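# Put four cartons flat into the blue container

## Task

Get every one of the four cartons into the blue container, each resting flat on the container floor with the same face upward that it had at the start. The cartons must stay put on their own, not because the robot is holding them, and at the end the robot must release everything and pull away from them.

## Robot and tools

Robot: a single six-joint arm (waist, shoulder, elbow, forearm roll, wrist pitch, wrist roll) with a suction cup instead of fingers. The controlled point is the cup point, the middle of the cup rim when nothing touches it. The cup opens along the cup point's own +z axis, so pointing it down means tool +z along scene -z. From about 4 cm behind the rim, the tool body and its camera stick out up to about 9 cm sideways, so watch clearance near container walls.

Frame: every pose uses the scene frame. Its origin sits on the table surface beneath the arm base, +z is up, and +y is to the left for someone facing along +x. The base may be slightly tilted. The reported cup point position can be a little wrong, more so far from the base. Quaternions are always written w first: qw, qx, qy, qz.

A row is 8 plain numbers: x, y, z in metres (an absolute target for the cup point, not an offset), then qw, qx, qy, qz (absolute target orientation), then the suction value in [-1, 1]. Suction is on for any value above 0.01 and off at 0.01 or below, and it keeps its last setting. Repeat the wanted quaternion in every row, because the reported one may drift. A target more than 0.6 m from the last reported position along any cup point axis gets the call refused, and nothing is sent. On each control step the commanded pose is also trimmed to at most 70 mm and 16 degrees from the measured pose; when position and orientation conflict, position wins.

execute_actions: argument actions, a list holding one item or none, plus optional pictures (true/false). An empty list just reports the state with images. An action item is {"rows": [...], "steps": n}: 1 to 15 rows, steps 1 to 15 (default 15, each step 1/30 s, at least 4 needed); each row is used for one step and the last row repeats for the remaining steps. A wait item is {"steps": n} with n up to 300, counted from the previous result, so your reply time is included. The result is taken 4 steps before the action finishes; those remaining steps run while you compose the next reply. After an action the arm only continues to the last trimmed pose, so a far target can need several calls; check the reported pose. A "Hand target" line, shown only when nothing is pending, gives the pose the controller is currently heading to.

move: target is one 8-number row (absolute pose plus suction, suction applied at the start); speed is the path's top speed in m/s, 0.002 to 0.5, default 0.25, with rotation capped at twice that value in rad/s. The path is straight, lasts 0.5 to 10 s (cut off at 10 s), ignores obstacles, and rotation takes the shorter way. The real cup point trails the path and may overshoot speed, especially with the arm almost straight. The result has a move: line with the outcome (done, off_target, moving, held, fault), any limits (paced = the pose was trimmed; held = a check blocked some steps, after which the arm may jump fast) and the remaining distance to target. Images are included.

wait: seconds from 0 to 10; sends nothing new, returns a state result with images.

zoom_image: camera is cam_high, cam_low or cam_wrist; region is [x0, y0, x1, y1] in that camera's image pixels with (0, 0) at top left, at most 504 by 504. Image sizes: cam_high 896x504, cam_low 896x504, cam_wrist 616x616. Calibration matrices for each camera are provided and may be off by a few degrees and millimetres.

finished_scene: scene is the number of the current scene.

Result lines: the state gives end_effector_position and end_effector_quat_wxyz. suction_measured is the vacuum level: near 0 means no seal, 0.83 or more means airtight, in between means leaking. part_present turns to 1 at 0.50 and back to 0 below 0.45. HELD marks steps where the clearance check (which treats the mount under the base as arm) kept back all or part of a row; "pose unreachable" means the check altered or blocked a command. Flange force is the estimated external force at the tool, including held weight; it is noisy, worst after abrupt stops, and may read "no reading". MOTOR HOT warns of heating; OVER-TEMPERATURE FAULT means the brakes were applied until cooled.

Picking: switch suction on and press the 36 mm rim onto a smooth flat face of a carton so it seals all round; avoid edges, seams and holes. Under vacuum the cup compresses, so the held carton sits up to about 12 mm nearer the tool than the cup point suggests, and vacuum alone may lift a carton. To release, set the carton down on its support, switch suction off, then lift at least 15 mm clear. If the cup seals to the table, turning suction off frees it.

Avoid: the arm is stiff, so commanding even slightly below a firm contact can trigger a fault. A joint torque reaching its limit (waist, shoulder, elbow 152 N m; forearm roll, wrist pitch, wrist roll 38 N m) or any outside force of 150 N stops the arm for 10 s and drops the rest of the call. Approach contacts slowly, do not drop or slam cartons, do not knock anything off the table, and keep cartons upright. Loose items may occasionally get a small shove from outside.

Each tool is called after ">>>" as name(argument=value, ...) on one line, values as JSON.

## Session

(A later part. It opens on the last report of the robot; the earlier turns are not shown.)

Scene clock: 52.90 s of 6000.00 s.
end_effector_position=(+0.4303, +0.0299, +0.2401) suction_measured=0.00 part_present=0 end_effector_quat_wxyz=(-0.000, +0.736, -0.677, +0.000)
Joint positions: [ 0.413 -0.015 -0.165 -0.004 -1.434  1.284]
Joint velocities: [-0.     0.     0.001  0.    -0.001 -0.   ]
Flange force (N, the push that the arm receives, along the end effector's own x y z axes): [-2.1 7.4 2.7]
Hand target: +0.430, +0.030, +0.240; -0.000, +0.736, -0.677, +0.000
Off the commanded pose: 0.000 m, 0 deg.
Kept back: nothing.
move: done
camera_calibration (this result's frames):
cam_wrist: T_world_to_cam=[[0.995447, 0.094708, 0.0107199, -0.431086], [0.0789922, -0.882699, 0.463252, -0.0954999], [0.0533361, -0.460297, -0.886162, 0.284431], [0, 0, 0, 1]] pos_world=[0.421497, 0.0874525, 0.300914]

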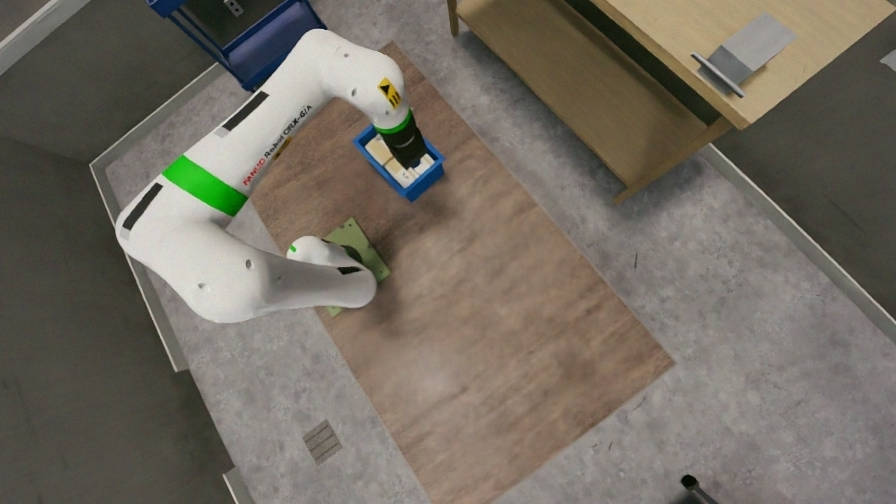

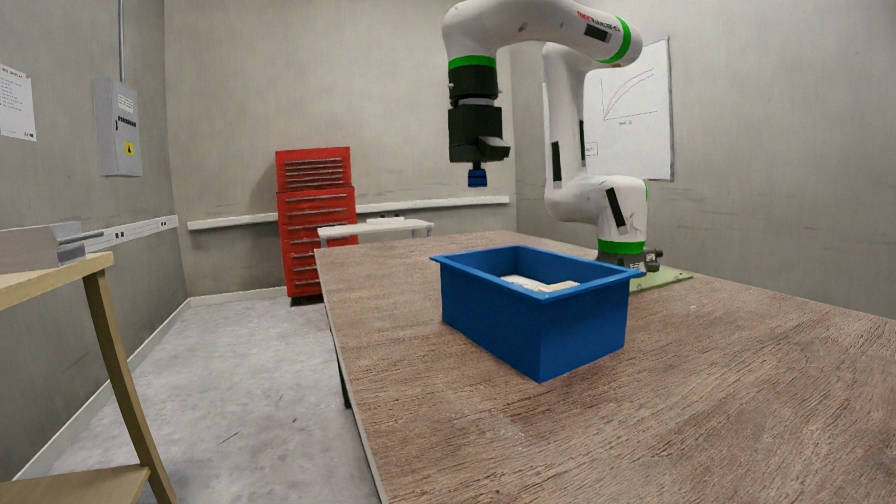

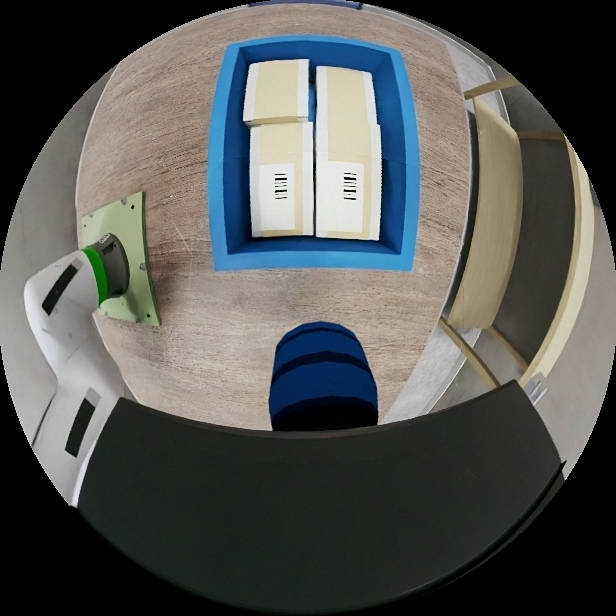

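>>> move(target=[0.377,0.2445,0.15,0,-0.041,0.999,0,0], speed=0.4)

>>> move(target=[0.377,0.2445,0.10,0,-0.041,0.999,0,0], speed=0.1)

Scene clock: 55.63 s of 6000.00 s.
end_effector_position=(+0.3764, +0.2447, +0.1499) suction_measured=0.00 part_present=0 end_effector_quat_wxyz=(-0.001, -0.041, +0.999, +0.000)
Joint positions: [ 0.902  0.083 -0.277 -0.012 -1.222 -0.774]
Joint velocities: [ 0.001 -0.    -0.001  0.     0.001 -0.001]
Flange force (N, the push that the arm receives, along the end effector's own x y z axes): [6.6 -0.4 0.7]
Hand target: +0.376, +0.245, +0.150; -0.001, -0.041, +0.999, -0.000
Off the commanded pose: 0.001 m, 0 deg.
Kept back: nothing.
move: done
camera_calibration (this result's frames):
cam_wrist: T_world_to_cam=[[0.093053, -0.995613, 0.00981756, 0.209807], [-0.882006, -0.0778521, 0.464762, 0.304678], [-0.461959, -0.0519067, -0.885381, 0.400221], [0, 0, 0, 1]] pos_world=[0.43409, 0.25338, 0.210685]

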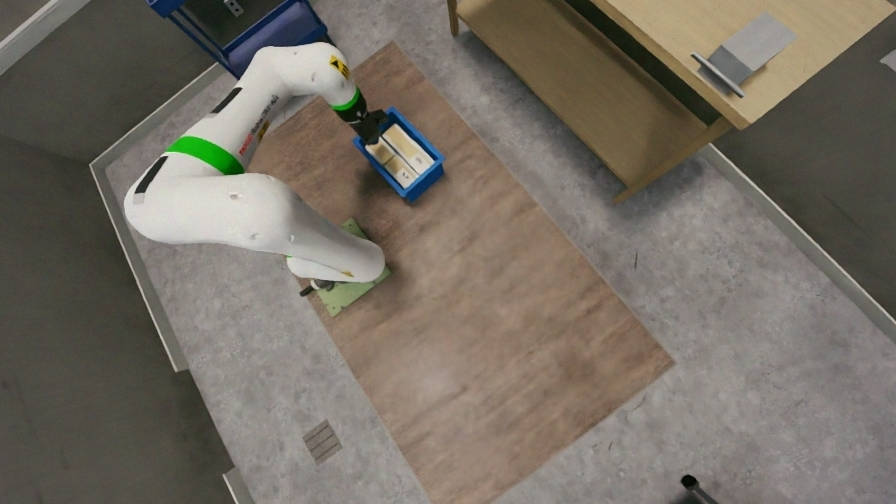

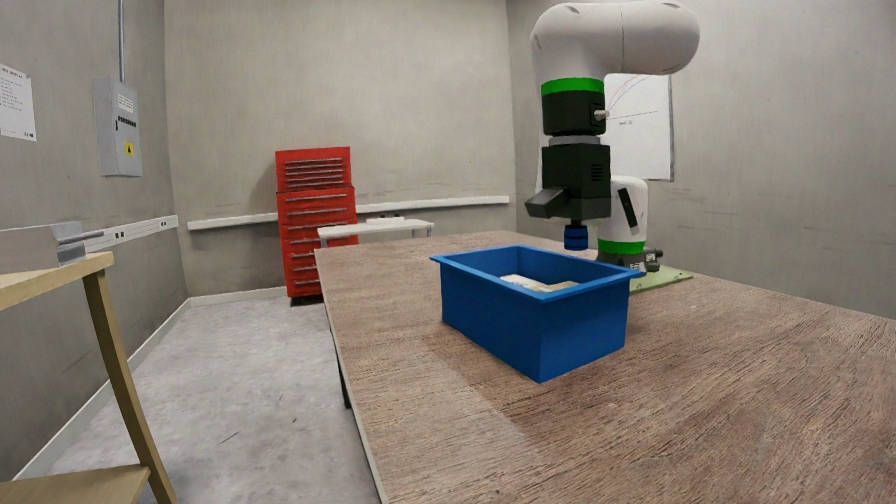

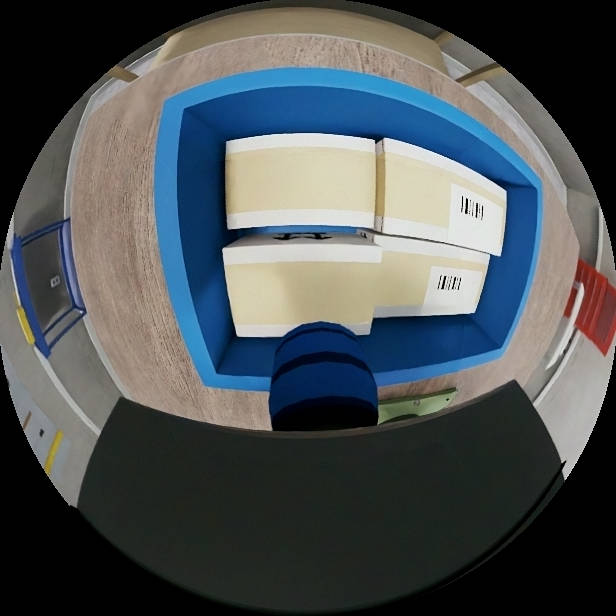

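Scene clock: 56.47 s of 6000.00 s.
end_effector_position=(+0.3770, +0.2445, +0.1000) suction_measured=0.00 part_present=0 end_effector_quat_wxyz=(+0.000, -0.041, +0.999, -0.000)
Joint positions: [ 0.902  0.134 -0.348 -0.011 -1.099 -0.773]
Joint velocities: [ 0.     0.001 -0.002  0.     0.001  0.   ]
Flange force (N, the push that the arm receives, along the end effector's own x y z axes): [8.5 -3.0 0.5]
Hand target: +0.377, +0.244, +0.100; +0.000, -0.041, +0.999, -0.000
Off the commanded pose: 0.000 m, 0 deg.
Kept back: nothing.
move: done
camera_calibration (this result's frames):
cam_wrist: T_world_to_cam=[[0.0933561, -0.995583, 0.00999782, 0.209819], [-0.882798, -0.0781286, 0.463211, 0.328931], [-0.460384, -0.0520696, -0.886192, 0.355794], [0, 0, 0, 1]] pos_world=[0.434593, 0.253117, 0.16084]

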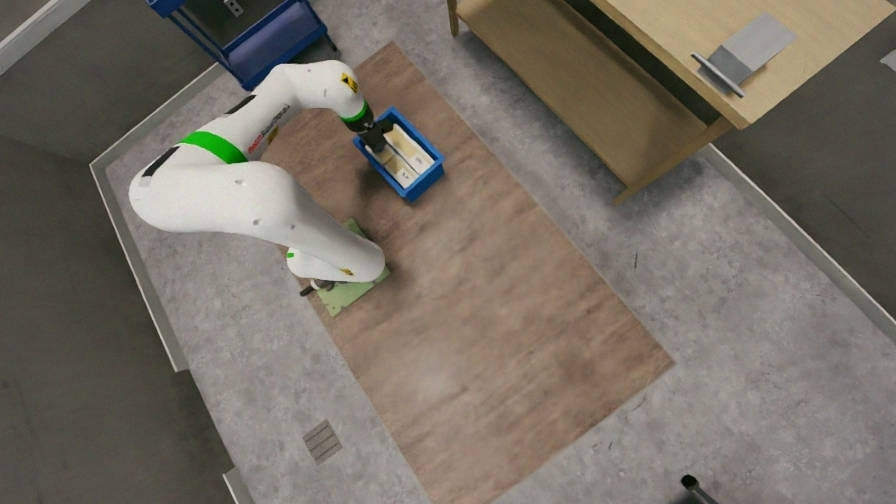

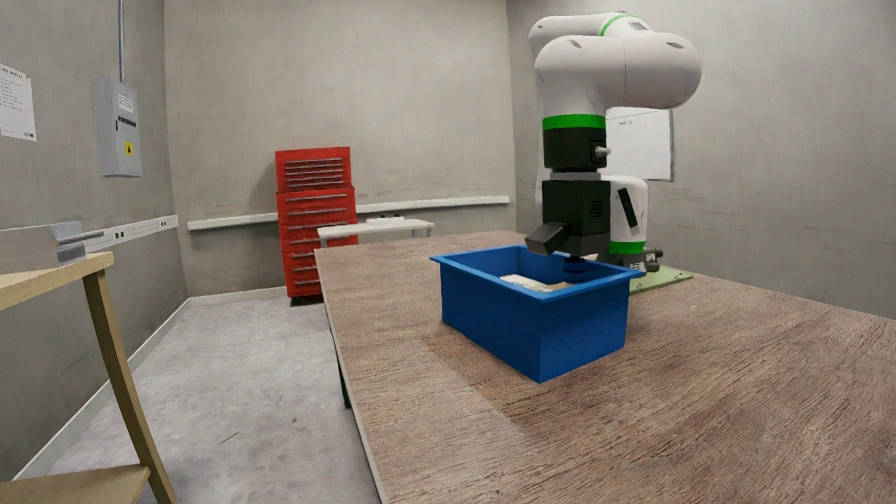

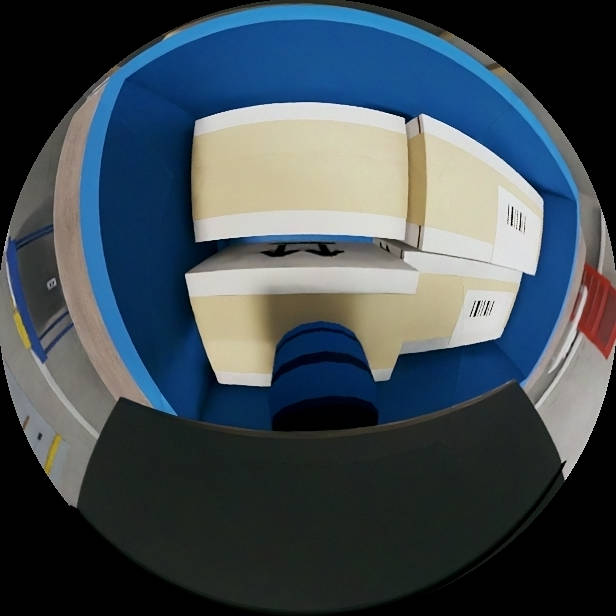

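>>> move(target=[0.377,0.2445,0.22,0,-0.041,0.999,0,0])

>>> finished_scene(scene=1)

Scene clock: 57.60 s of 6000.00 s.
end_effector_position=(+0.3769, +0.2446, +0.2202) suction_measured=0.00 part_present=0 end_effector_quat_wxyz=(-0.000, -0.041, +0.999, +0.000)
Joint positions: [ 0.9    0.036 -0.156 -0.01  -1.388 -0.772]
Joint velocities: [ 0.     0.005  0.    -0.001  0.001 -0.   ]
Flange force (N, the push that the arm receives, along the end effector's own x y z axes): [5.6 -2.0 2.6]
Hand target: +0.377, +0.245, +0.220; -0.000, -0.041, +0.999, +0.000
Off the commanded pose: 0.000 m, 0 deg.
Kept back: nothing.
move: done
camera_calibration (this result's frames):
cam_wrist: T_world_to_cam=[[0.0944403, -0.995485, 0.0095549, 0.208387], [-0.882623, -0.079286, 0.463347, 0.273386], [-0.460498, -0.0521921, -0.886125, 0.462312], [0, 0, 0, 1]] pos_world=[0.43451, 0.253251, 0.281002]

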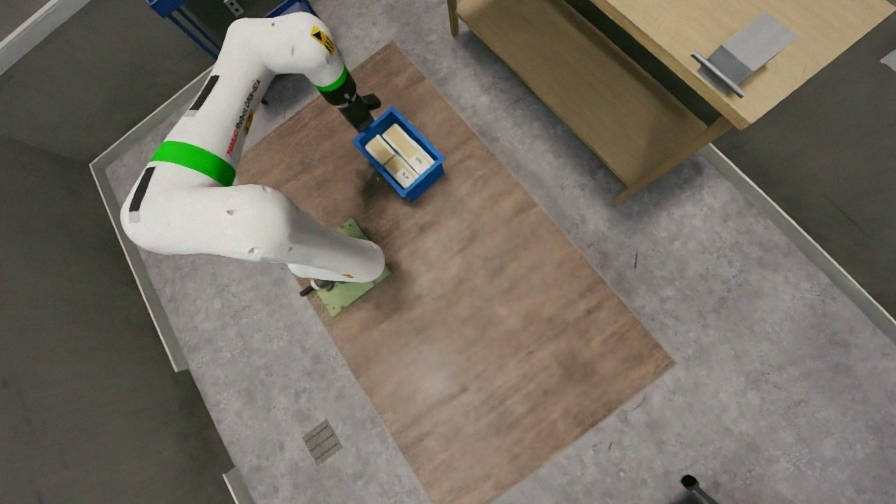

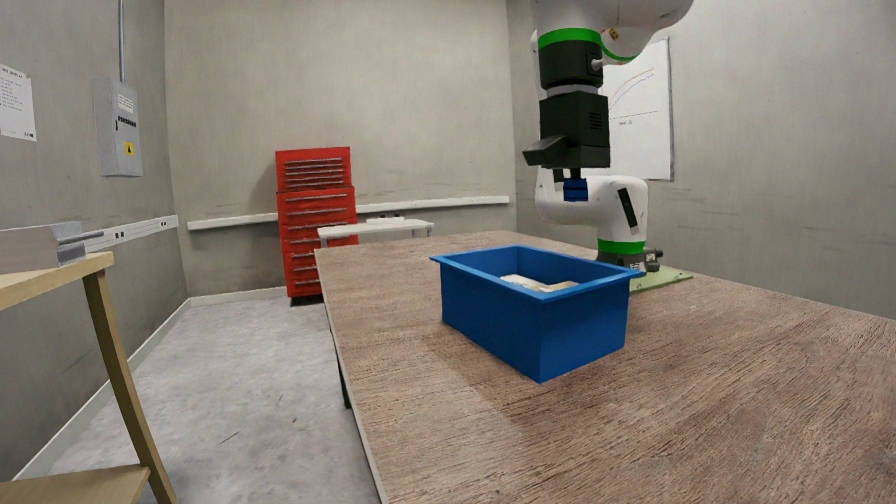

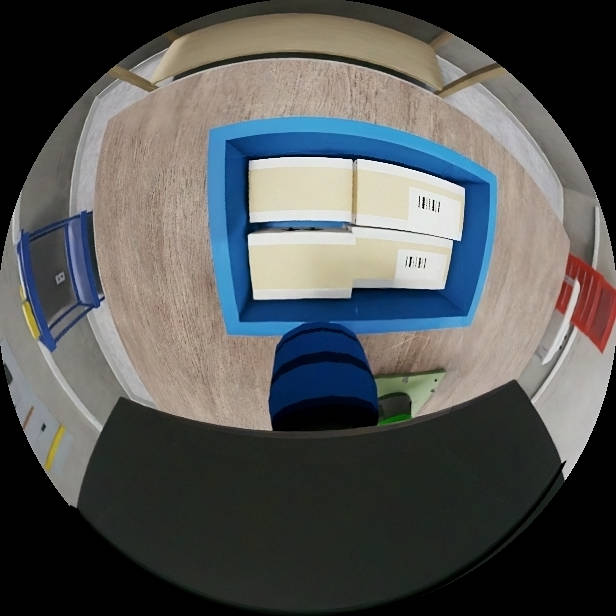

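The scene is finished: the task was done.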